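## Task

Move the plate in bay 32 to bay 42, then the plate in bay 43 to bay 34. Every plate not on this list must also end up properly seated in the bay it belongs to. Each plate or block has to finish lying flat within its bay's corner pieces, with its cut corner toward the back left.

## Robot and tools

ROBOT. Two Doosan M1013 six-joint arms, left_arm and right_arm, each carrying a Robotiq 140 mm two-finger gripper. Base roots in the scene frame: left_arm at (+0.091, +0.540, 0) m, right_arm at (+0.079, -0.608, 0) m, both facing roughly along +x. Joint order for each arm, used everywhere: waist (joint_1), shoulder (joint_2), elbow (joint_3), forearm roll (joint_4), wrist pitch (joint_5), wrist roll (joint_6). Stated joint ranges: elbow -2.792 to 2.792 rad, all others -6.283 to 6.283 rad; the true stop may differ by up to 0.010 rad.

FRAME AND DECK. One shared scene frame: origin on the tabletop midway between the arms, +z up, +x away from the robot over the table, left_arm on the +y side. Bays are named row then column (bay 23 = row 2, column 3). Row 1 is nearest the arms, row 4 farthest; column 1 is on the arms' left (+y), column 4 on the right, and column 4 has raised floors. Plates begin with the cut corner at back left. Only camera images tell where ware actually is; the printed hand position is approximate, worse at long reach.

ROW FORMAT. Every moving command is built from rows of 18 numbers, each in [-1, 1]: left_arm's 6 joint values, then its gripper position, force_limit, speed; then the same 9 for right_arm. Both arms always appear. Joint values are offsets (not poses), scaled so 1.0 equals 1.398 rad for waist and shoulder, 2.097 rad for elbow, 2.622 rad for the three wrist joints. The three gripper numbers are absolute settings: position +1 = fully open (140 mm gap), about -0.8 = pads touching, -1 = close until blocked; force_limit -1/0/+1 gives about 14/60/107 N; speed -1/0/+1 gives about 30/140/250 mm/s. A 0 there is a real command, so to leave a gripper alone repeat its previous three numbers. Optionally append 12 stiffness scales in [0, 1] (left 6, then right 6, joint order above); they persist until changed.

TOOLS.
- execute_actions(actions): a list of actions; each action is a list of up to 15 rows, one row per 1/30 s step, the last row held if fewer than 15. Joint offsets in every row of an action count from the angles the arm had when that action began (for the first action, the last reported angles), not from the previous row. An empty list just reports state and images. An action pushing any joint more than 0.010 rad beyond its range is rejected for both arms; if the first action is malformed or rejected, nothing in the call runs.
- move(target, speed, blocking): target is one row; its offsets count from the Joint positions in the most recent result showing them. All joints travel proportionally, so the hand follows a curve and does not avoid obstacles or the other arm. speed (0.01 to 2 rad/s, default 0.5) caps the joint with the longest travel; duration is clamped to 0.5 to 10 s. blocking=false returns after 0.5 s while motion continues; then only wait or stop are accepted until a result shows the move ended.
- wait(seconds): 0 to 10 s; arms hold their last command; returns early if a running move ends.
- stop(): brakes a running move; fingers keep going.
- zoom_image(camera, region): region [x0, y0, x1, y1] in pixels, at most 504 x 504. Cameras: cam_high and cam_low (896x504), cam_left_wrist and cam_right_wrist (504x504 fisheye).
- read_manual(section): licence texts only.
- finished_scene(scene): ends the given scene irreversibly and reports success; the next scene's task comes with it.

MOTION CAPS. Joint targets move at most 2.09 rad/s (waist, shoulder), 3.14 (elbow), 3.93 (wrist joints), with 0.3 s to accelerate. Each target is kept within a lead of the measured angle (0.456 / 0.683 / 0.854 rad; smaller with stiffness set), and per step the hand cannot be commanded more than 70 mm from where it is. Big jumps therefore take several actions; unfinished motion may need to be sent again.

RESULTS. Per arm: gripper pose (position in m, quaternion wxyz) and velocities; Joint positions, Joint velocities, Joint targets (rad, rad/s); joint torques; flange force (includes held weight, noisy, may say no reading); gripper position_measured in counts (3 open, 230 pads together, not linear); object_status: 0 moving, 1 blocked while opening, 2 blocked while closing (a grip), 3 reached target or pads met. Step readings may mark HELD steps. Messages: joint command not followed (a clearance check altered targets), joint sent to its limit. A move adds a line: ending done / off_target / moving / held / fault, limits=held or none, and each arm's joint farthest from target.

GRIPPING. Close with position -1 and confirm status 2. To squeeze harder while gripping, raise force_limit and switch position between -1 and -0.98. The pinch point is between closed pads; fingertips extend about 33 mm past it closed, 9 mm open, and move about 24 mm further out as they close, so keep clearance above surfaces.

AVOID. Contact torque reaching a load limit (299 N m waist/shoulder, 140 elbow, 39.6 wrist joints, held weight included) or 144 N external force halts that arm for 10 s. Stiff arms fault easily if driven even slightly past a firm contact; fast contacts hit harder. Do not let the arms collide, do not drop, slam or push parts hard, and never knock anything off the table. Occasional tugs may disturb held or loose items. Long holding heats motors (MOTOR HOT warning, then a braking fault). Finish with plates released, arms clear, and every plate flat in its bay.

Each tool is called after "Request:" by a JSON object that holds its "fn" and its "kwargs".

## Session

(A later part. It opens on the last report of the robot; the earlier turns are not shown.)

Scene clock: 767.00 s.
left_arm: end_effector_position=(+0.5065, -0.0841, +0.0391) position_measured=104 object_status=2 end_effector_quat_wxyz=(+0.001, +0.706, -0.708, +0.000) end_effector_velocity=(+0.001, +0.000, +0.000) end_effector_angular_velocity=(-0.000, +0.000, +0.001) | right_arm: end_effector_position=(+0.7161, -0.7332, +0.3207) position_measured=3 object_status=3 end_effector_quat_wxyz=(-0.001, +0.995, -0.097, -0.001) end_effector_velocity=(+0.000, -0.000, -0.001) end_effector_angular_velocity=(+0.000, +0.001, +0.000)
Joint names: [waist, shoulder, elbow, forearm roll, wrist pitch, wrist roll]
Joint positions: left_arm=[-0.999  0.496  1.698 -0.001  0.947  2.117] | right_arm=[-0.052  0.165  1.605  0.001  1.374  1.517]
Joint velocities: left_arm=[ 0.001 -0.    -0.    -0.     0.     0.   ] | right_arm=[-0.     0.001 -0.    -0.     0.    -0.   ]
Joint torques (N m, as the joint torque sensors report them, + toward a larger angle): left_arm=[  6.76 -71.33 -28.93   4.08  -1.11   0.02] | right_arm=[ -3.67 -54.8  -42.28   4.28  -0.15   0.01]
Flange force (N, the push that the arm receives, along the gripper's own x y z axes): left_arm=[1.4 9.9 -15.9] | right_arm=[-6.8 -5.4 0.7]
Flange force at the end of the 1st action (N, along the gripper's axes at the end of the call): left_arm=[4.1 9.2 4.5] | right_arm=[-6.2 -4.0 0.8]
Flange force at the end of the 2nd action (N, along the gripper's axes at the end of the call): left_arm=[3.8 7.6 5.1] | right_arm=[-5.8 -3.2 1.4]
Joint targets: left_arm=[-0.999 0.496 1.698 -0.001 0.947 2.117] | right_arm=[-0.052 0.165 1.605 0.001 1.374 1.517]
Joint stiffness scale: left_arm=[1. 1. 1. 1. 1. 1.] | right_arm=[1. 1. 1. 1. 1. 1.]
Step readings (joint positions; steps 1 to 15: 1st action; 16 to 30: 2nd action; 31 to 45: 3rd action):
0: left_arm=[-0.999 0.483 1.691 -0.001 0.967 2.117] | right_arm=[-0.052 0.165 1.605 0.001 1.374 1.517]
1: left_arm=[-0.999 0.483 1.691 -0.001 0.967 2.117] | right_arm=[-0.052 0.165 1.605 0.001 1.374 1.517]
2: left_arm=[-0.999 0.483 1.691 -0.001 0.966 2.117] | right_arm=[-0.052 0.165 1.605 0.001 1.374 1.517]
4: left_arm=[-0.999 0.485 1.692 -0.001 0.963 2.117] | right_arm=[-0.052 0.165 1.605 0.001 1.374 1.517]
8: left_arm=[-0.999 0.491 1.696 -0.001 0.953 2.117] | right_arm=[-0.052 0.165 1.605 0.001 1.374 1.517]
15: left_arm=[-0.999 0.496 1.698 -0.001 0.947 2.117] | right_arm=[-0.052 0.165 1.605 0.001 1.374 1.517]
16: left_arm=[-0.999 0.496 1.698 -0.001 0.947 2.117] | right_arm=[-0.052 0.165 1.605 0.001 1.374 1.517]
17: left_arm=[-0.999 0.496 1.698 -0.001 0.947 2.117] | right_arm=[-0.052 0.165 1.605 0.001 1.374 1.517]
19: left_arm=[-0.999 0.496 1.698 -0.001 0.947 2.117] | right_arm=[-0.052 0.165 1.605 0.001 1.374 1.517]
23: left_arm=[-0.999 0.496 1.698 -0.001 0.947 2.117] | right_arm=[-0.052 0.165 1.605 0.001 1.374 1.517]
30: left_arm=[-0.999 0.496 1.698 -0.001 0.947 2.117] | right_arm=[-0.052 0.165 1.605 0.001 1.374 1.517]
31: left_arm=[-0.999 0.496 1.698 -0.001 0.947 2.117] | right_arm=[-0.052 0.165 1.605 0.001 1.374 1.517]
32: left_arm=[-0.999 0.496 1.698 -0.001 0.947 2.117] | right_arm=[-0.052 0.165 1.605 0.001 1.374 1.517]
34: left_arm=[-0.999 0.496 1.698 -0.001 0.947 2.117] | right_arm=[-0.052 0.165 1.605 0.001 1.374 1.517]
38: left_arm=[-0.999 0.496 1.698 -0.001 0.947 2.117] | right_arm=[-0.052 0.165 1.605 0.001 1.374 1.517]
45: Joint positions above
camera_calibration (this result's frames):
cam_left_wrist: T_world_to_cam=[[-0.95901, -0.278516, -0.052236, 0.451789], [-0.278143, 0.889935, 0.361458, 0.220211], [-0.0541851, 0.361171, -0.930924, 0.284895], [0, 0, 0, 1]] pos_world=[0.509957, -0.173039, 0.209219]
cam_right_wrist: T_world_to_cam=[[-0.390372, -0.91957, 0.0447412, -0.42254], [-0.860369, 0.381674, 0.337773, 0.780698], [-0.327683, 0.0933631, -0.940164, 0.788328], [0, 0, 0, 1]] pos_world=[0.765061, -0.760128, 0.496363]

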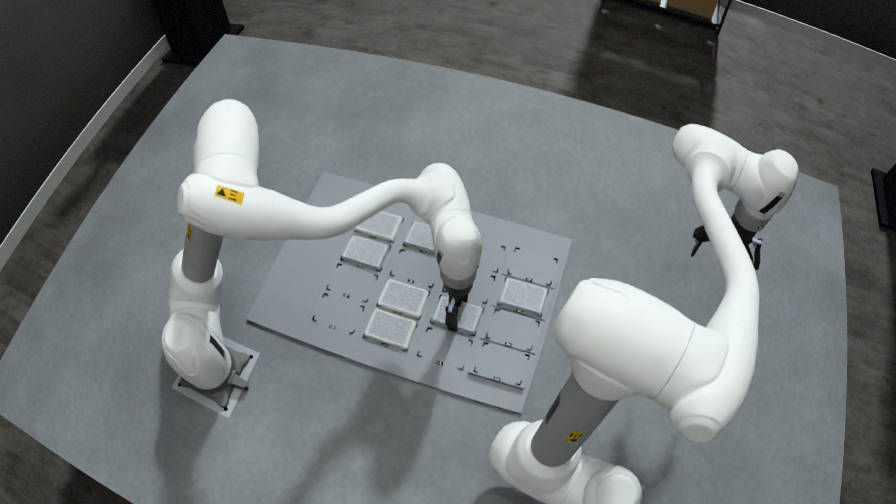

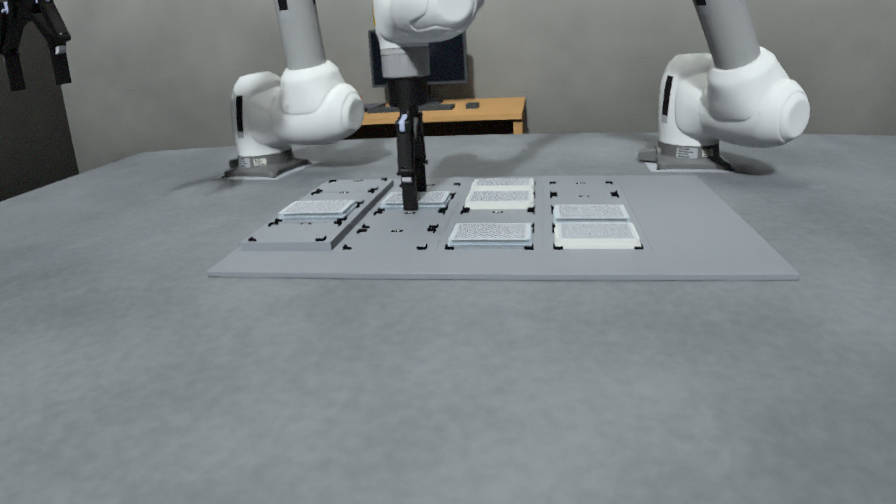

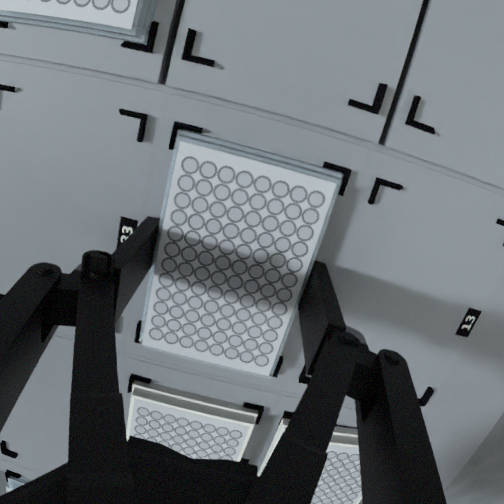

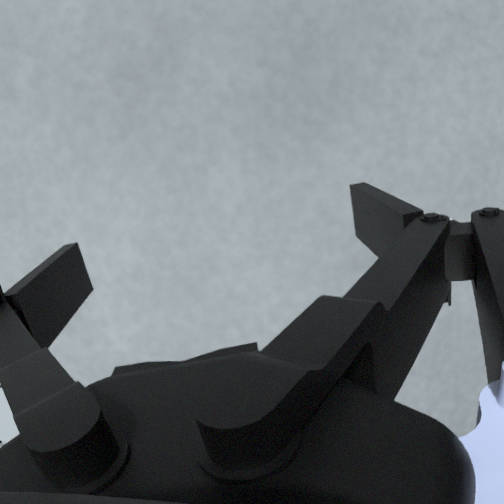

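Request:
{"fn": "execute_actions", "kwargs": {"actions": [[[0,0,0,0,0,0,0.44,0,-0.5, 0,0,0,0,0,0,1,0,0]],[[0,-0.004,-0.0025,0,0.0035,0,0.44,0,-0.5, 0,0,0,0,0,0,1,0,0],[0,-0.0065,-0.0037,0,0.0058,0,0.44,0,-0.5, 0,0,0,0,0,0,1,0,0],[0,-0.0095,-0.0052,0,0.0085,0,0.44,0,-0.5, 0,0,0,0,0,0,1,0,0],[0,-0.013,-0.0069,0,0.0117,0,0.44,0,-0.5, 0,0,0,0,0,0,1,0,0],[0,-0.0165,-0.0086,0,0.0149,0,0.44,0,-0.5, 0,0,0,0,0,0,1,0,0],[0,-0.020,-0.0103,0,0.0181,0,0.44,0,-0.5, 0,0,0,0,0,0,1,0,0],[0,-0.0235,-0.012,0,0.0214,0,0.44,0,-0.5, 0,0,0,0,0,0,1,0,0],[0,-0.027,-0.0137,0,0.0246,0,0.44,0,-0.5, 0,0,0,0,0,0,1,0,0],[0,-0.030,-0.0152,0,0.0274,0,0.44,0,-0.5, 0,0,0,0,0,0,1,0,0]]]}}

Request:
{"fn": "zoom_image", "kwargs": {"camera": "cam_left_wrist", "region": [130, 110, 370, 380]}}

Scene clock: 777.47 s.
left_arm: end_effector_position=(+0.5065, -0.0840, +0.0794) position_measured=73 object_status=3 end_effector_quat_wxyz=(+0.001, +0.706, -0.708, +0.001) end_effector_velocity=(-0.001, +0.003, +0.020) end_effector_angular_velocity=(+0.006, +0.003, +0.001) | right_arm: end_effector_position=(+0.7161, -0.7332, +0.3207) position_measured=3 object_status=3 end_effector_quat_wxyz=(-0.001, +0.995, -0.097, -0.001) end_effector_velocity=(-0.000, +0.000, -0.001) end_effector_angular_velocity=(-0.000, +0.003, +0.001)
Joint names: [waist, shoulder, elbow, forearm roll, wrist pitch, wrist roll]
Joint positions: left_arm=[-0.999  0.459  1.671 -0.001  1.01   2.117] | right_arm=[-0.052  0.165  1.605  0.001  1.374  1.517]
Joint velocities: left_arm=[ 0.001 -0.019 -0.013 -0.     0.038 -0.   ] | right_arm=[ 0.001  0.001  0.001 -0.001  0.     0.   ]
Joint torques (N m, as the joint torque sensors report them, + toward a larger angle): left_arm=[  5.68 -83.95 -35.58   3.61   0.35   0.14] | right_arm=[ -2.45 -55.83 -42.7    4.51  -0.22  -0.13]
Flange force (N, the push that the arm receives, along the gripper's own x y z axes): left_arm=[7.5 4.1 6.6] | right_arm=[-6.1 -3.8 1.6]
Flange force at the end of the 1st action (N, along the gripper's axes at the end of the call): left_arm=[5.1 8.5 4.6] | right_arm=[-3.8 -4.5 1.6]
Joint targets: left_arm=[-0.999 0.454 1.666 -0.001 1.019 2.117] | right_arm=[-0.052 0.165 1.605 0.001 1.374 1.517]
Joint stiffness scale: left_arm=[1. 1. 1. 1. 1. 1.] | right_arm=[1. 1. 1. 1. 1. 1.]
Step readings (joint positions; steps 1 to 15: 1st action; 16 to 30: 2nd action):
0: left_arm=[-0.999 0.496 1.698 -0.001 0.947 2.117] | right_arm=[-0.052 0.165 1.605 0.001 1.374 1.517]
1: left_arm=[-0.999 0.496 1.698 -0.001 0.947 2.117] | right_arm=[-0.052 0.165 1.605 0.001 1.374 1.517]
2: left_arm=[-0.999 0.496 1.698 -0.001 0.947 2.117] | right_arm=[-0.052 0.165 1.605 0.001 1.374 1.517]
4: left_arm=[-0.999 0.496 1.698 -0.001 0.947 2.117] | right_arm=[-0.052 0.165 1.605 0.001 1.374 1.517]
8: left_arm=[-0.999 0.496 1.698 -0.001 0.947 2.117] | right_arm=[-0.052 0.165 1.605 0.001 1.374 1.517]
15: left_arm=[-0.999 0.496 1.698 -0.001 0.947 2.117] | right_arm=[-0.052 0.165 1.605 0.001 1.374 1.517]
16: left_arm=[-0.999 0.496 1.698 -0.001 0.947 2.117] | right_arm=[-0.052 0.165 1.605 0.001 1.374 1.517]
17: left_arm=[-0.999 0.495 1.698 -0.001 0.948 2.117] | right_arm=[-0.052 0.165 1.605 0.001 1.374 1.517]
19: left_arm=[-0.999 0.492 1.695 -0.001 0.955 2.117] | right_arm=[-0.052 0.165 1.605 0.001 1.374 1.517]
23: left_arm=[-0.999 0.477 1.685 -0.001 0.981 2.117] | right_arm=[-0.052 0.165 1.605 0.001 1.374 1.517]
30: Joint positions above
camera_calibration (this result's frames):
cam_left_wrist: T_world_to_cam=[[-0.959004, -0.278501, -0.0524328, 0.453864], [-0.278249, 0.890243, 0.360617, 0.20568], [-0.0537543, 0.360422, -0.931239, 0.322128], [0, 0, 0, 1]] pos_world=[0.509803, -0.172805, 0.249603]
cam_right_wrist: T_world_to_cam=[[-0.390372, -0.91957, 0.0447411, -0.42254], [-0.860369, 0.381674, 0.337773, 0.780698], [-0.327683, 0.0933633, -0.940164, 0.788328], [0, 0, 0, 1]] pos_world=[0.765061, -0.760128, 0.496363]

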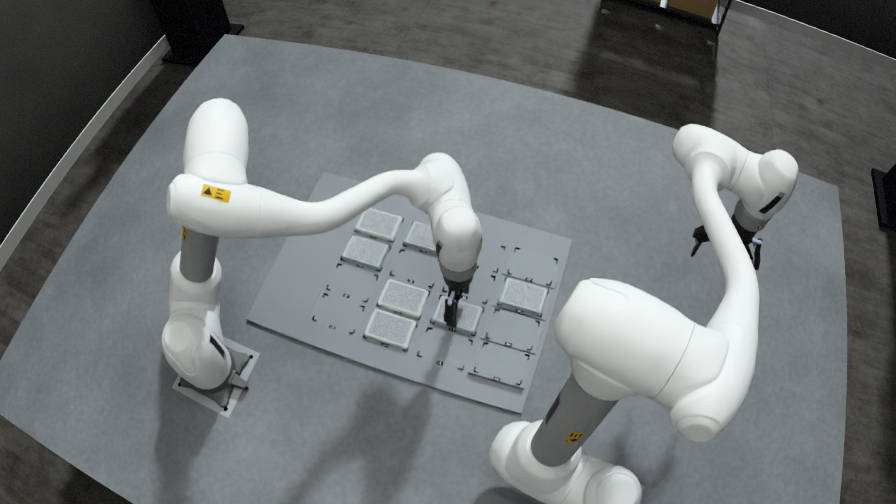

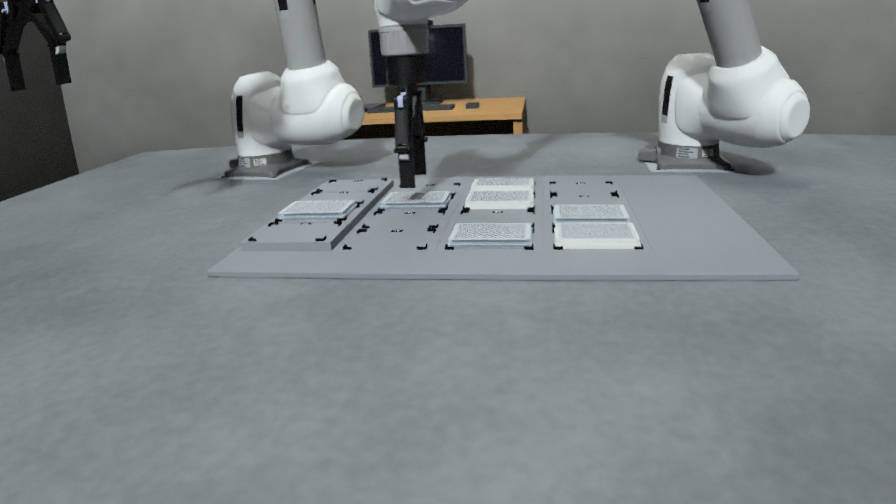

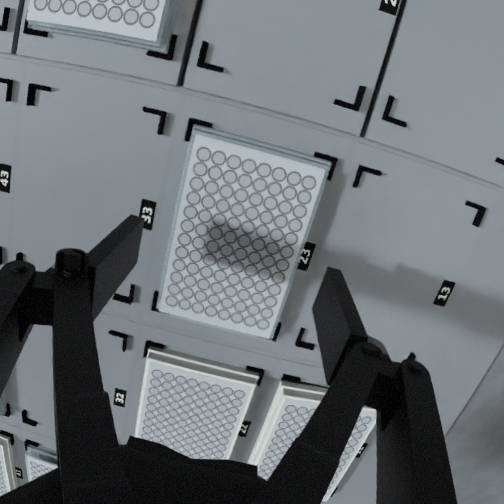

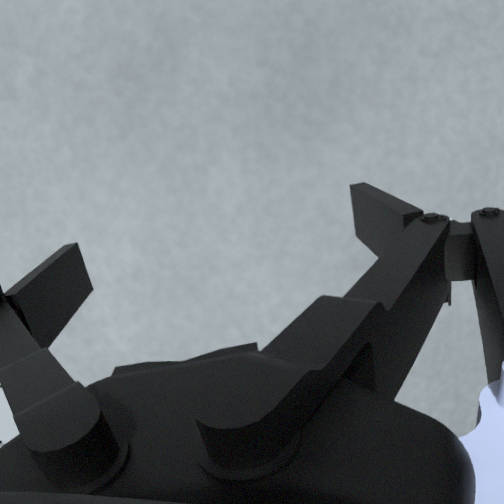

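Region (130, 110, 370, 380) of cam_left_wrist's 504x504 image, scaled by 1.867, with more detail than that image has.

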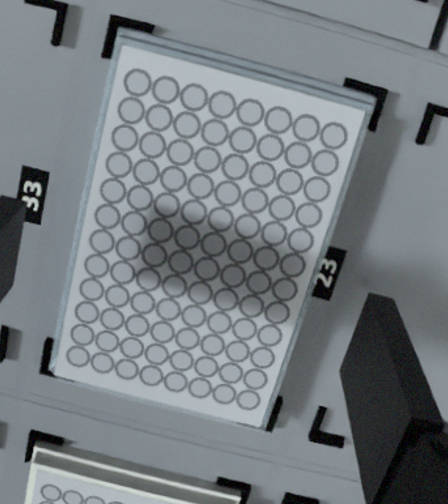

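Request:
{"fn": "zoom_image", "kwargs": {"camera": "cam_high", "region": [355, 272, 445, 358]}}

Request:
{"fn": "zoom_image", "kwargs": {"camera": "cam_high", "region": [330, 200, 420, 280]}}

Region (355, 272, 445, 358) of cam_high's 896x504 image, scaled by 5.600, with more detail than that image has; it fills the top 482 rows of this view, and the rest is white.

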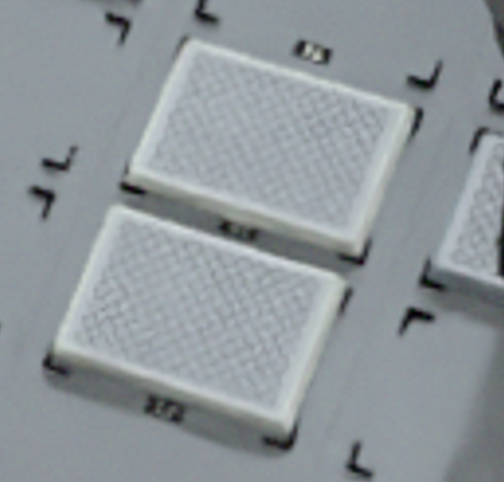

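Region (330, 200, 420, 280) of cam_high's 896x504 image, scaled by 5.600, with more detail than that image has.

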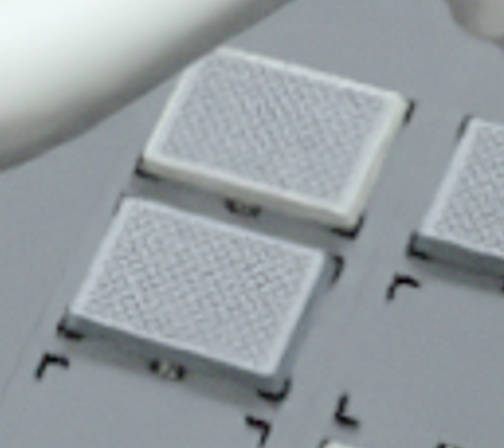

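Request:
{"fn": "zoom_image", "kwargs": {"camera": "cam_left_wrist", "region": [130, 330, 390, 480]}}

Region (130, 330, 390, 480) of cam_left_wrist's 504x504 image, scaled by 1.938, with more detail than that image has; it fills the top 291 rows of this view, and the rest is white.

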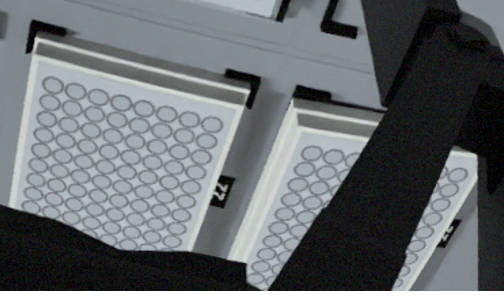

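Request:
{"fn": "move", "kwargs": {"target": [-0.0120,-0.1750,0.1970,0,-0.0651,-0.0073,0.44,0,-0.5, 0,0,0,0,0,0,1,0,0], "speed": 0.5}}

Request:
{"fn": "zoom_image", "kwargs": {"camera": "cam_left_wrist", "region": [130, 110, 370, 380]}}

Scene clock: 830.07 s.
left_arm: end_effector_position=(+0.3984, +0.0811, +0.0538) position_measured=73 object_status=3 end_effector_quat_wxyz=(+0.000, +0.706, -0.709, -0.000) end_effector_velocity=(-0.001, +0.000, -0.000) end_effector_angular_velocity=(-0.001, -0.000, -0.001) | right_arm: end_effector_position=(+0.7161, -0.7332, +0.3207) position_measured=3 object_status=3 end_effector_quat_wxyz=(-0.001, +0.995, -0.097, -0.001) end_effector_velocity=(-0.000, +0.000, -0.001) end_effector_angular_velocity=(+0.000, +0.001, -0.000)
Joint names: [waist, shoulder, elbow, forearm roll, wrist pitch, wrist roll]
Joint positions: left_arm=[-1.013  0.217  2.08  -0.001  0.844  2.105] | right_arm=[-0.052  0.165  1.605  0.001  1.374  1.517]
Joint velocities: left_arm=[-0.001 -0.001  0.002 -0.    -0.002 -0.   ] | right_arm=[-0.     0.     0.001  0.     0.    -0.   ]
Joint torques (N m, as the joint torque sensors report them, + toward a larger angle): left_arm=[  6.83 -55.28 -32.92   3.47   0.38   0.1 ] | right_arm=[ -3.45 -55.57 -41.98   4.7   -0.23   0.02]
Flange force (N, the push that the arm receives, along the gripper's own x y z axes): left_arm=[6.1 11.5 4.6] | right_arm=[-5.0 -5.2 1.0]
Joint targets: left_arm=[-1.016 0.214 2.084 -0.001 0.839 2.098] | right_arm=[-0.052 0.165 1.605 0.001 1.374 1.517]
Joint stiffness scale: left_arm=[1. 1. 1. 1. 1. 1.] | right_arm=[1. 1. 1. 1. 1. 1.]
move: done; limits=none; left_arm: farthest joint: the wrist roll, 0.007 radians from its target (0.020 radians at the start); right_arm: farthest joint: the waist, 0.000 radians from its target (0.000 radians at the start)
camera_calibration (this result's frames):
cam_left_wrist: T_world_to_cam=[[-0.959139, -0.278098, -0.0520871, 0.394875], [-0.277654, 0.889754, 0.362278, 0.0375839], [-0.054404, 0.361937, -0.930614, 0.233095], [0, 0, 0, 1]] pos_world=[0.401857, -0.00799218, 0.223873]
cam_right_wrist: T_world_to_cam=[[-0.390372, -0.919569, 0.0447412, -0.42254], [-0.860368, 0.381674, 0.337773, 0.780698], [-0.327683, 0.0933633, -0.940164, 0.788328], [0, 0, 0, 1]] pos_world=[0.765061, -0.760128, 0.496363]

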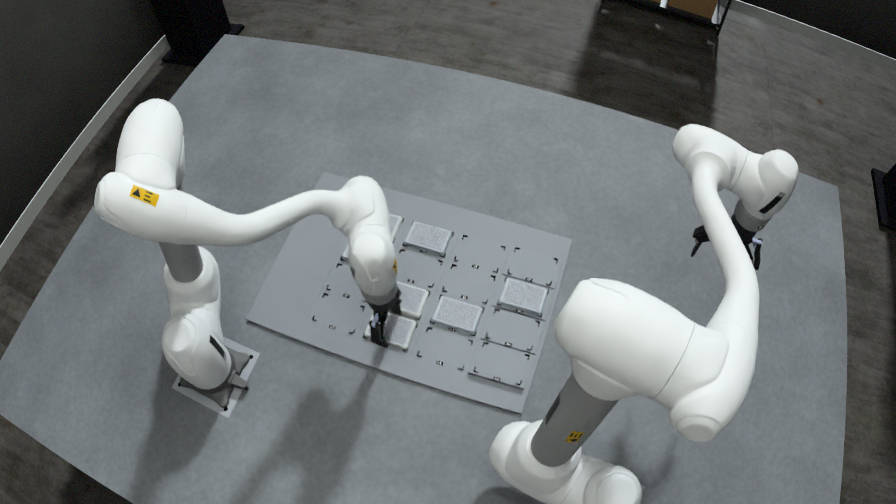

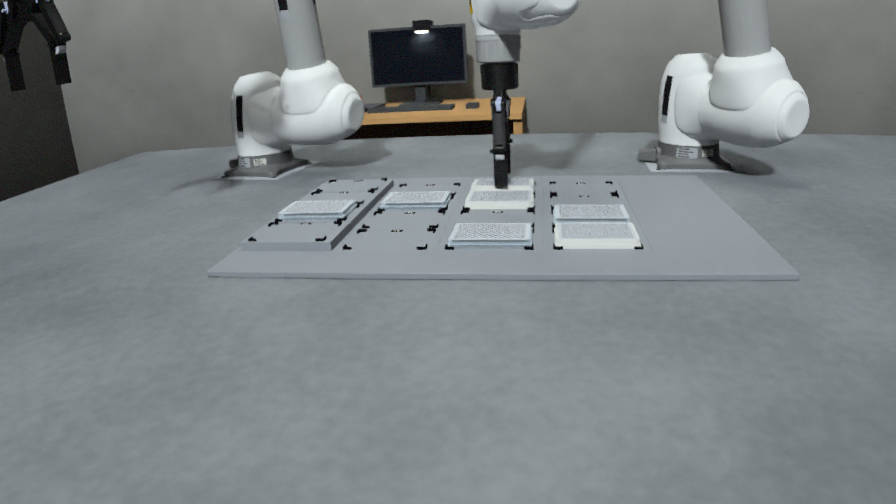

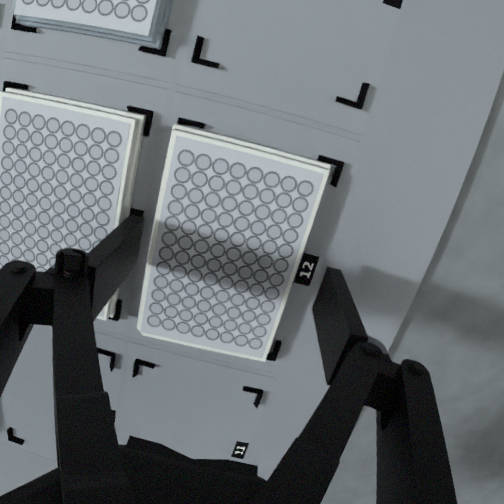

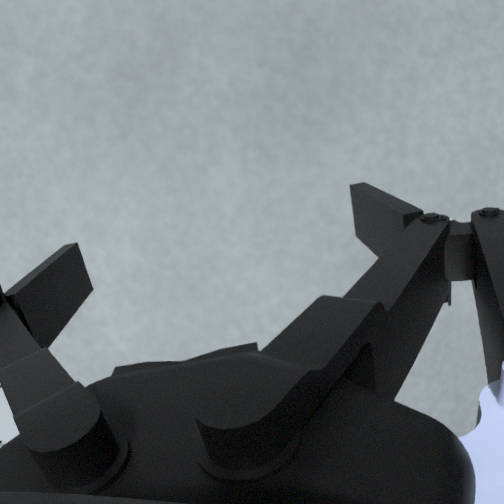

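Region (130, 110, 370, 380) of cam_left_wrist's 504x504 image, scaled by 1.867, with more detail than that image has.

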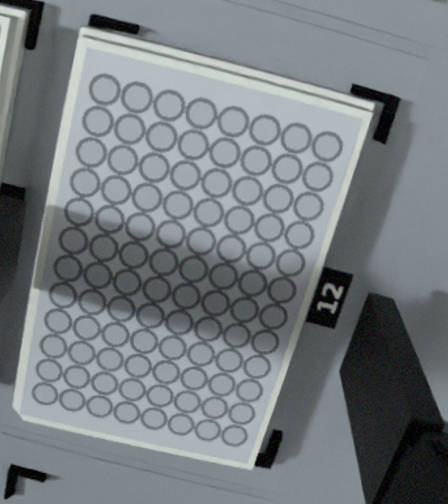

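Request:
{"fn": "execute_actions", "kwargs": {"actions": [[[0,0.0035,0.0024,0,-0.003,0,0.44,0,-0.5, 0,0,0,0,0,0,1,0,0],[0,0.0055,0.0032,0,-0.0047,0,0.44,0,-0.5, 0,0,0,0,0,0,1,0,0],[0,0.0076,0.004,0,-0.0064,0,0.44,0,-0.5, 0,0,0,0,0,0,1,0,0],[0,0.0096,0.0049,0,-0.0081,0,0.44,0,-0.5, 0,0,0,0,0,0,1,0,0],[0,0.0116,0.0057,0,-0.0098,0,0.44,0,-0.5, 0,0,0,0,0,0,1,0,0],[0,0.0137,0.0065,0,-0.0115,0,0.44,0,-0.5, 0,0,0,0,0,0,1,0,0],[0,0.0157,0.0073,0,-0.0133,0,0.44,0,-0.5, 0,0,0,0,0,0,1,0,0]],[[0,0,0,0,0,0,-1,-0.5,-0.8, 0,0,0,0,0,0,1,0,0]]]}}

Request:
{"fn": "zoom_image", "kwargs": {"camera": "cam_left_wrist", "region": [160, 100, 360, 200]}}

Scene clock: 862.87 s.
left_arm: end_effector_position=(+0.3985, +0.0811, +0.0393) position_measured=104 object_status=0 end_effector_quat_wxyz=(+0.000, +0.706, -0.709, +0.000) end_effector_velocity=(+0.000, +0.001, -0.000) end_effector_angular_velocity=(+0.001, +0.000, +0.000) | right_arm: end_effector_position=(+0.7161, -0.7332, +0.3207) position_measured=3 object_status=3 end_effector_quat_wxyz=(-0.001, +0.995, -0.097, -0.001) end_effector_velocity=(+0.000, +0.000, +0.001) end_effector_angular_velocity=(-0.002, -0.001, +0.002)
Joint names: [waist, shoulder, elbow, forearm roll, wrist pitch, wrist roll]
Joint positions: left_arm=[-1.013  0.236  2.091 -0.001  0.814  2.105] | right_arm=[-0.052  0.165  1.605  0.001  1.374  1.517]
Joint velocities: left_arm=[ 0.001  0.     0.001  0.    -0.     0.   ] | right_arm=[ 0.001 -0.001 -0.001 -0.002 -0.    -0.   ]
Joint torques (N m, as the joint torque sensors report them, + toward a larger angle): left_arm=[  1.75 -42.12 -23.25   1.26  -0.55   0.22] | right_arm=[ -2.17 -56.15 -42.05   4.53  -0.16  -0.1 ]
Flange force (N, the push that the arm receives, along the gripper's own x y z axes): left_arm=[-0.9 5.0 -21.7] | right_arm=[-5.0 -3.8 0.6]
Flange force at the end of the 1st action (N, along the gripper's axes at the end of the call): left_arm=[8.6 11.3 3.9] | right_arm=[-5.9 -3.8 0.7]
Joint targets: left_arm=[-1.013 0.236 2.092 -0.001 0.815 2.105] | right_arm=[-0.052 0.165 1.605 0.001 1.374 1.517]
Joint stiffness scale: left_arm=[1. 1. 1. 1. 1. 1.] | right_arm=[1. 1. 1. 1. 1. 1.]
Step readings (joint positions; steps 1 to 15: 1st action; 16 to 30: 2nd action):
0: left_arm=[-1.013 0.217 2.081 -0.001 0.844 2.105] | right_arm=[-0.052 0.165 1.605 0.001 1.374 1.517]
1: left_arm=[-1.013 0.217 2.081 -0.001 0.843 2.105] | right_arm=[-0.052 0.165 1.605 0.001 1.374 1.517]
2: left_arm=[-1.013 0.218 2.081 -0.001 0.842 2.105] | right_arm=[-0.052 0.165 1.605 0.001 1.374 1.517]
4: left_arm=[-1.013 0.220 2.083 -0.001 0.837 2.105] | right_arm=[-0.052 0.165 1.605 0.001 1.374 1.517]
8: left_arm=[-1.013 0.230 2.088 -0.001 0.823 2.105] | right_arm=[-0.052 0.165 1.605 0.001 1.374 1.517]
15: left_arm=[-1.013 0.236 2.092 -0.001 0.815 2.105] | right_arm=[-0.052 0.165 1.605 0.001 1.374 1.517]
16: left_arm=[-1.013 0.236 2.092 -0.001 0.814 2.105] | right_arm=[-0.052 0.165 1.605 0.001 1.374 1.517]
17: left_arm=[-1.013 0.236 2.092 -0.001 0.814 2.105] | right_arm=[-0.052 0.165 1.605 0.001 1.374 1.517]
19: left_arm=[-1.013 0.236 2.092 -0.001 0.814 2.105] | right_arm=[-0.052 0.165 1.605 0.001 1.374 1.517]
23: left_arm=[-1.013 0.236 2.092 -0.001 0.814 2.105] | right_arm=[-0.052 0.165 1.605 0.001 1.374 1.517]
30: Joint positions above
camera_calibration (this result's frames):
cam_left_wrist: T_world_to_cam=[[-0.959213, -0.27776, -0.0525403, 0.394252], [-0.277512, 0.889854, 0.362143, 0.0428024], [-0.0538356, 0.361952, -0.930641, 0.219286], [0, 0, 0, 1]] pos_world=[0.401855, -0.00795154, 0.209291]
cam_right_wrist: T_world_to_cam=[[-0.390372, -0.91957, 0.0447412, -0.42254], [-0.860369, 0.381674, 0.337773, 0.780698], [-0.327683, 0.0933633, -0.940163, 0.788328], [0, 0, 0, 1]] pos_world=[0.765061, -0.760128, 0.496363]

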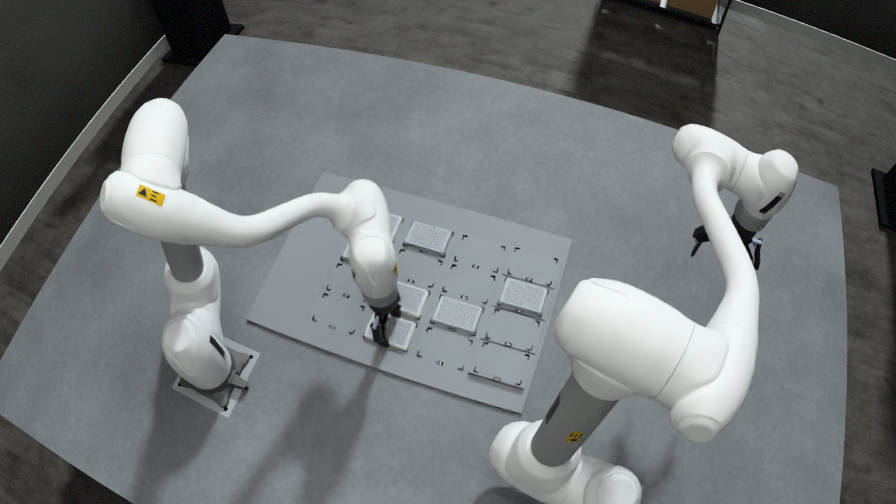

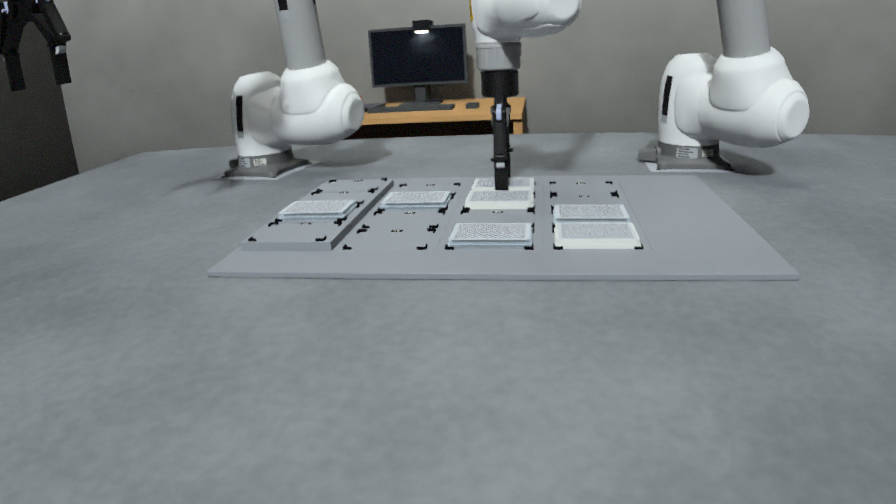

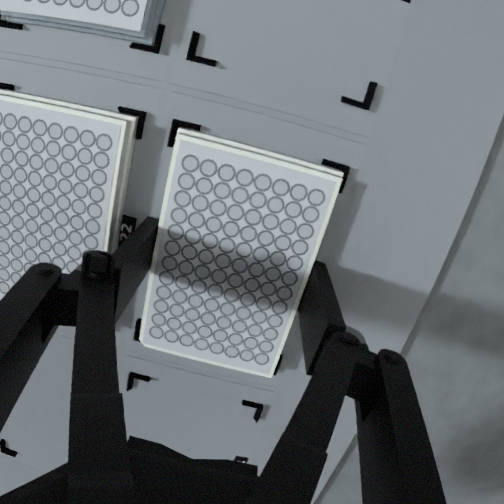

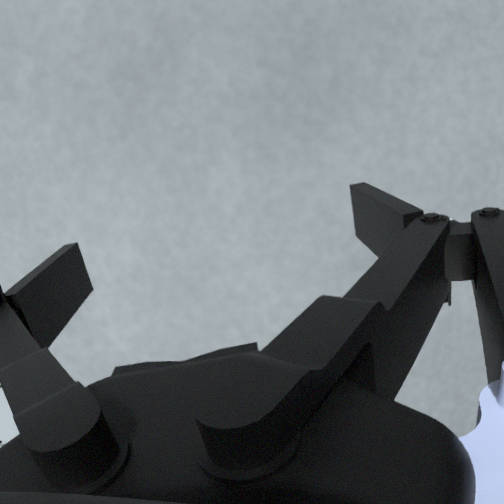

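Region (160, 100, 360, 200) of cam_left_wrist's 504x504 image, scaled by 2.520, with more detail than that image has.

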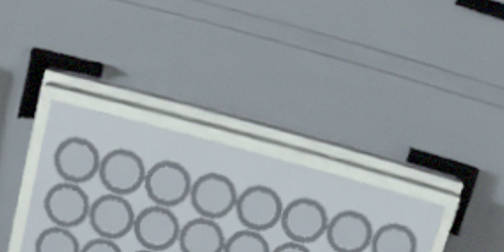

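Request:
{"fn": "execute_actions", "kwargs": {"actions": [[[0,0,0,0,0,0,0.44,0,-0.5, 0,0,0,0,0,0,1,0,0]],[[0,-0.004,-0.0025,0,0.0035,0,0.44,0,-0.5, 0,0,0,0,0,0,1,0,0],[0,-0.0075,-0.0039,0,0.0064,0,0.44,0,-0.5, 0,0,0,0,0,0,1,0,0],[0,-0.012,-0.0057,0,0.0102,0,0.44,0,-0.5, 0,0,0,0,0,0,1,0,0],[0,-0.017,-0.0078,0,0.0145,0,0.44,0,-0.5, 0,0,0,0,0,0,1,0,0],[0,-0.022,-0.0099,0,0.0188,0,0.44,0,-0.5, 0,0,0,0,0,0,1,0,0],[0,-0.027,-0.012,0,0.0231,0,0.44,0,-0.5, 0,0,0,0,0,0,1,0,0],[0,-0.032,-0.0142,0,0.0275,0,0.44,0,-0.5, 0,0,0,0,0,0,1,0,0],[0,-0.037,-0.0164,0,0.032,0,0.44,0,-0.5, 0,0,0,0,0,0,1,0,0]]]}}

Request:
{"fn": "zoom_image", "kwargs": {"camera": "cam_left_wrist", "region": [130, 110, 370, 380]}}

Scene clock: 875.97 s.
left_arm: end_effector_position=(+0.3986, +0.0810, +0.0774) position_measured=73 object_status=3 end_effector_quat_wxyz=(+0.000, +0.705, -0.709, +0.000) end_effector_velocity=(-0.002, +0.002, +0.016) end_effector_angular_velocity=(+0.006, +0.004, -0.000) | right_arm: end_effector_position=(+0.7161, -0.7332, +0.3207) position_measured=3 object_status=3 end_effector_quat_wxyz=(-0.001, +0.995, -0.097, -0.001) end_effector_velocity=(-0.001, -0.000, -0.001) end_effector_angular_velocity=(-0.001, +0.003, +0.001)
Joint names: [waist, shoulder, elbow, forearm roll, wrist pitch, wrist roll]
Joint positions: left_arm=[-1.013  0.189  2.062 -0.001  0.89   2.105] | right_arm=[-0.052  0.165  1.605  0.001  1.374  1.517]
Joint velocities: left_arm=[-0.001 -0.02  -0.012 -0.001  0.039 -0.   ] | right_arm=[-0.     0.001  0.002 -0.001  0.    -0.001]
Joint torques (N m, as the joint torque sensors report them, + toward a larger angle): left_arm=[  6.28 -49.83 -32.76   3.48   0.81   0.15] | right_arm=[ -3.44 -55.4  -42.67   4.43  -0.28  -0.06]
Flange force (N, the push that the arm receives, along the gripper's own x y z axes): left_arm=[4.1 12.0 2.4] | right_arm=[-6.7 -5.2 1.7]
Flange force at the end of the 1st action (N, along the gripper's axes at the end of the call): left_arm=[5.7 9.8 5.4] | right_arm=[-5.8 -4.0 1.4]
Joint targets: left_arm=[-1.013 0.184 2.057 -0.001 0.898 2.105] | right_arm=[-0.052 0.165 1.605 0.001 1.374 1.517]
Joint stiffness scale: left_arm=[1. 1. 1. 1. 1. 1.] | right_arm=[1. 1. 1. 1. 1. 1.]
Step readings (joint positions; steps 1 to 15: 1st action; 16 to 30: 2nd action):
0: left_arm=[-1.013 0.236 2.091 -0.001 0.814 2.105] | right_arm=[-0.052 0.165 1.605 0.001 1.374 1.517]
1: left_arm=[-1.013 0.236 2.091 -0.001 0.814 2.105] | right_arm=[-0.052 0.165 1.605 0.001 1.374 1.517]
2: left_arm=[-1.013 0.236 2.091 -0.001 0.814 2.105] | right_arm=[-0.052 0.165 1.605 0.001 1.374 1.517]
4: left_arm=[-1.013 0.236 2.091 -0.001 0.814 2.105] | right_arm=[-0.052 0.165 1.605 0.001 1.374 1.517]
8: left_arm=[-1.013 0.236 2.091 -0.001 0.814 2.105] | right_arm=[-0.052 0.165 1.605 0.001 1.374 1.517]
15: left_arm=[-1.013 0.236 2.091 -0.001 0.814 2.105] | right_arm=[-0.052 0.165 1.605 0.001 1.374 1.517]
16: left_arm=[-1.013 0.235 2.091 -0.001 0.815 2.105] | right_arm=[-0.052 0.165 1.605 0.001 1.374 1.517]
17: left_arm=[-1.013 0.235 2.091 -0.001 0.816 2.105] | right_arm=[-0.052 0.165 1.605 0.001 1.374 1.517]
19: left_arm=[-1.013 0.230 2.088 -0.001 0.825 2.105] | right_arm=[-0.052 0.165 1.605 0.001 1.374 1.517]
23: left_arm=[-1.013 0.209 2.075 -0.001 0.859 2.105] | right_arm=[-0.052 0.165 1.605 0.001 1.374 1.517]
30: Joint positions above
camera_calibration (this result's frames):
cam_left_wrist: T_world_to_cam=[[-0.959212, -0.277712, -0.0528043, 0.396308], [-0.277609, 0.890156, 0.361324, 0.0291496], [-0.0533399, 0.361246, -0.930944, 0.254687], [0, 0, 0, 1]] pos_world=[0.401821, -0.00789279, 0.247493]
cam_right_wrist: T_world_to_cam=[[-0.390372, -0.91957, 0.0447411, -0.42254], [-0.860368, 0.381674, 0.337773, 0.780698], [-0.327683, 0.0933634, -0.940163, 0.788328], [0, 0, 0, 1]] pos_world=[0.765061, -0.760128, 0.496363]

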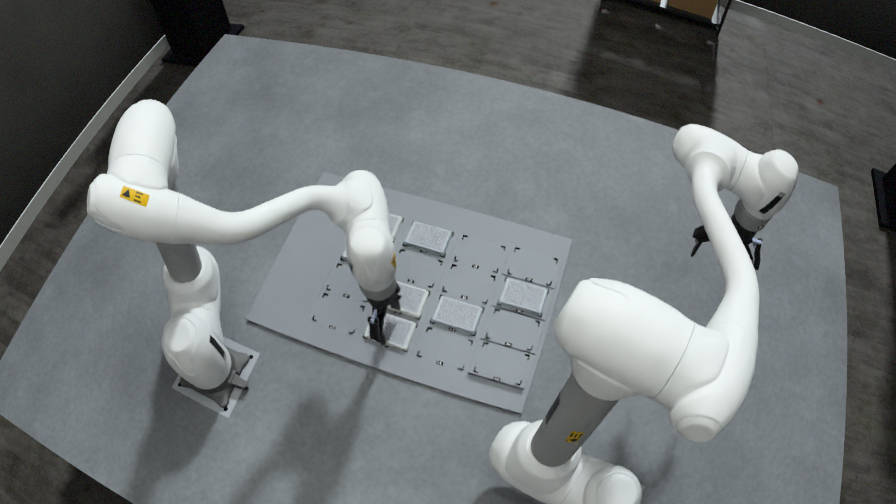

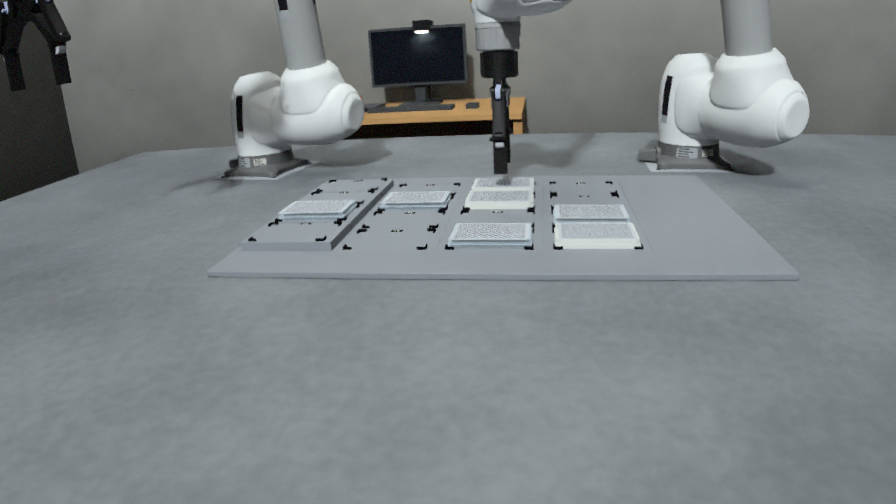

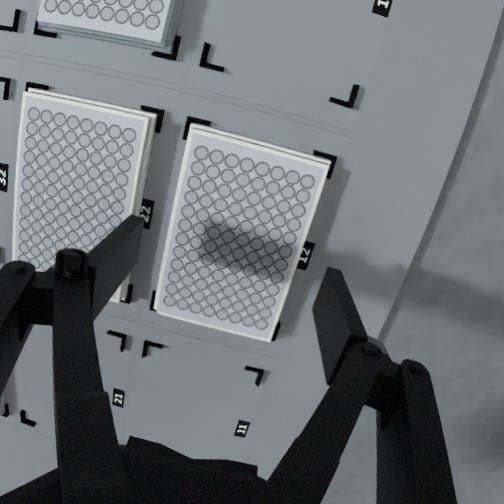

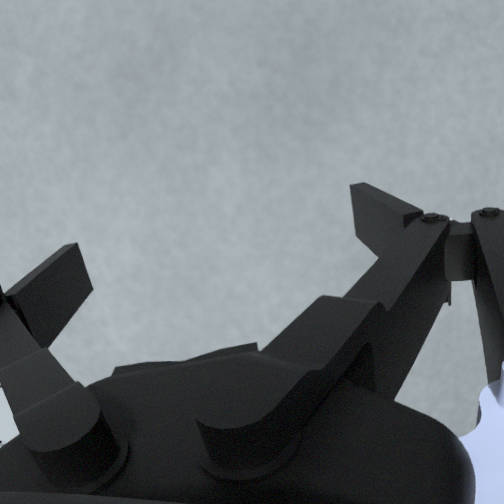

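Region (130, 110, 370, 380) of cam_left_wrist's 504x504 image, scaled by 1.867, with more detail than that image has.

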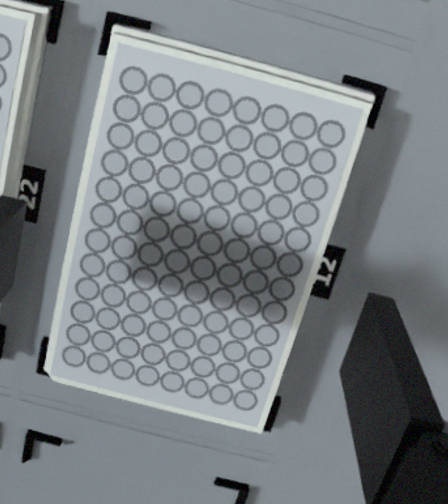

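Request:
{"fn": "execute_actions", "kwargs": {"actions": []}}

Scene clock: 903.73 s.
left_arm: end_effector_position=(+0.3983, +0.0815, +0.0789) position_measured=73 object_status=3 end_effector_quat_wxyz=(+0.000, +0.705, -0.709, -0.000) end_effector_velocity=(-0.001, -0.000, -0.000) end_effector_angular_velocity=(+0.001, -0.000, -0.002) | right_arm: end_effector_position=(+0.7161, -0.7332, +0.3207) position_measured=3 object_status=3 end_effector_quat_wxyz=(-0.001, +0.995, -0.097, -0.001) end_effector_velocity=(-0.000, +0.001, -0.000) end_effector_angular_velocity=(+0.001, +0.001, +0.000)
Joint names: [waist, shoulder, elbow, forearm roll, wrist pitch, wrist roll]
Joint positions: left_arm=[-1.013  0.187  2.061 -0.001  0.894  2.105] | right_arm=[-0.052  0.165  1.605  0.001  1.374  1.517]
Joint velocities: left_arm=[-0.001  0.     0.     0.001  0.     0.   ] | right_arm=[ 0.001  0.     0.001  0.001 -0.    -0.   ]
Joint torques (N m, as the joint torque sensors report them, + toward a larger angle): left_arm=[  5.69 -52.83 -34.29   3.45   0.44   0.03] | right_arm=[ -2.53 -55.15 -42.52   4.48  -0.1   -0.24]
Flange force (N, the push that the arm receives, along the gripper's own x y z axes): left_arm=[3.4 9.8 3.7] | right_arm=[-6.8 -4.3 1.9]
Joint targets: left_arm=[-1.013 0.184 2.057 -0.001 0.898 2.105] | right_arm=[-0.052 0.165 1.605 0.001 1.374 1.517]
Joint stiffness scale: left_arm=[1. 1. 1. 1. 1. 1.] | right_arm=[1. 1. 1. 1. 1. 1.]
camera_calibration (this result's frames):
cam_left_wrist: T_world_to_cam=[[-0.95925, -0.277647, -0.0524631, 0.396235], [-0.277353, 0.889722, 0.362588, 0.0279345], [-0.0539939, 0.362364, -0.930471, 0.25604], [0, 0, 0, 1]] pos_world=[0.401661, -0.0076202, 0.248897]
cam_right_wrist: T_world_to_cam=[[-0.390372, -0.91957, 0.0447411, -0.42254], [-0.860369, 0.381674, 0.337773, 0.780698], [-0.327683, 0.0933634, -0.940163, 0.788328], [0, 0, 0, 1]] pos_world=[0.765061, -0.760128, 0.496363]

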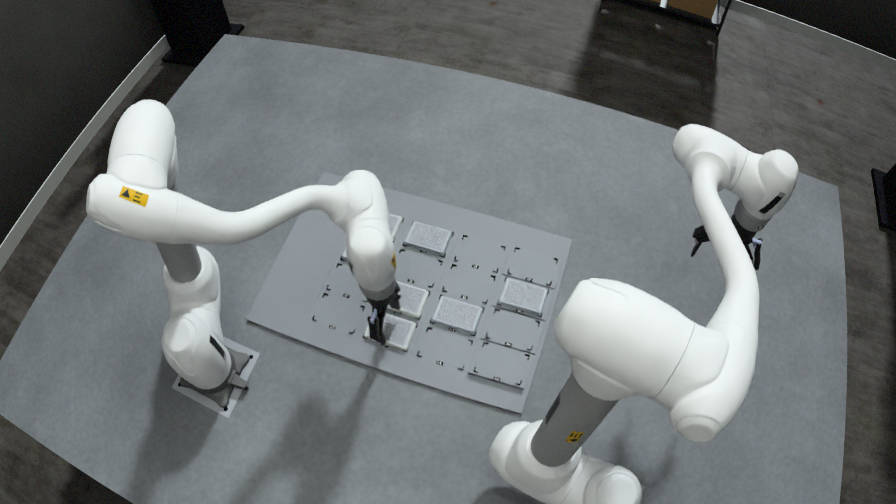

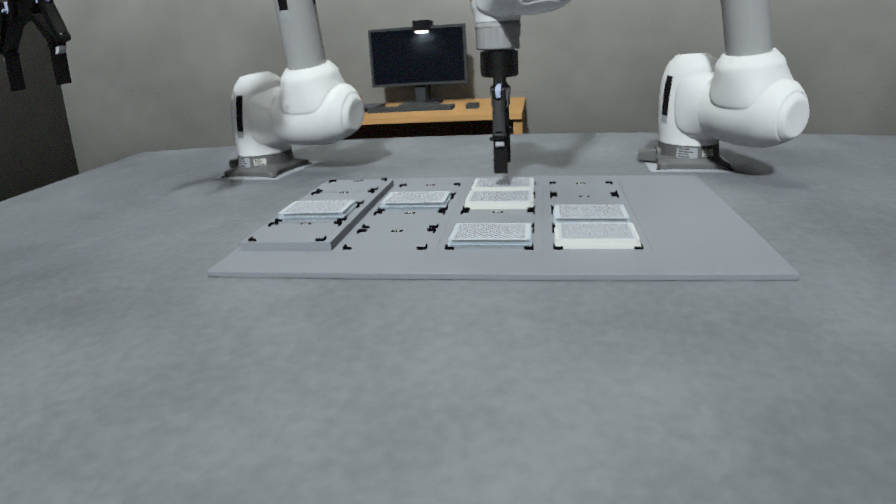

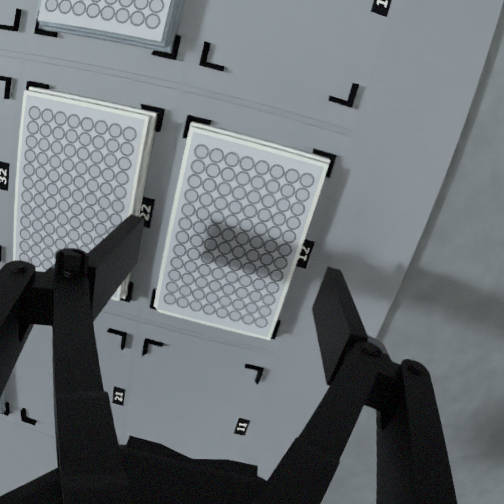

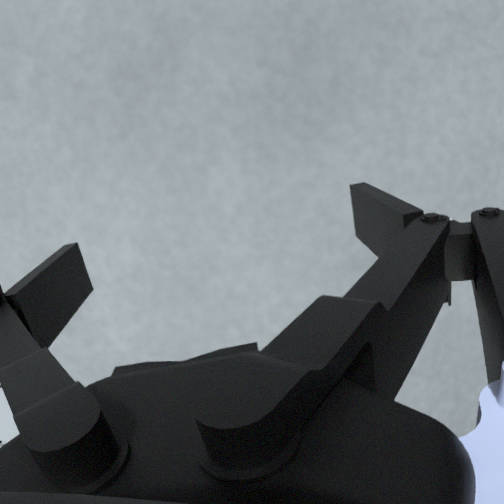

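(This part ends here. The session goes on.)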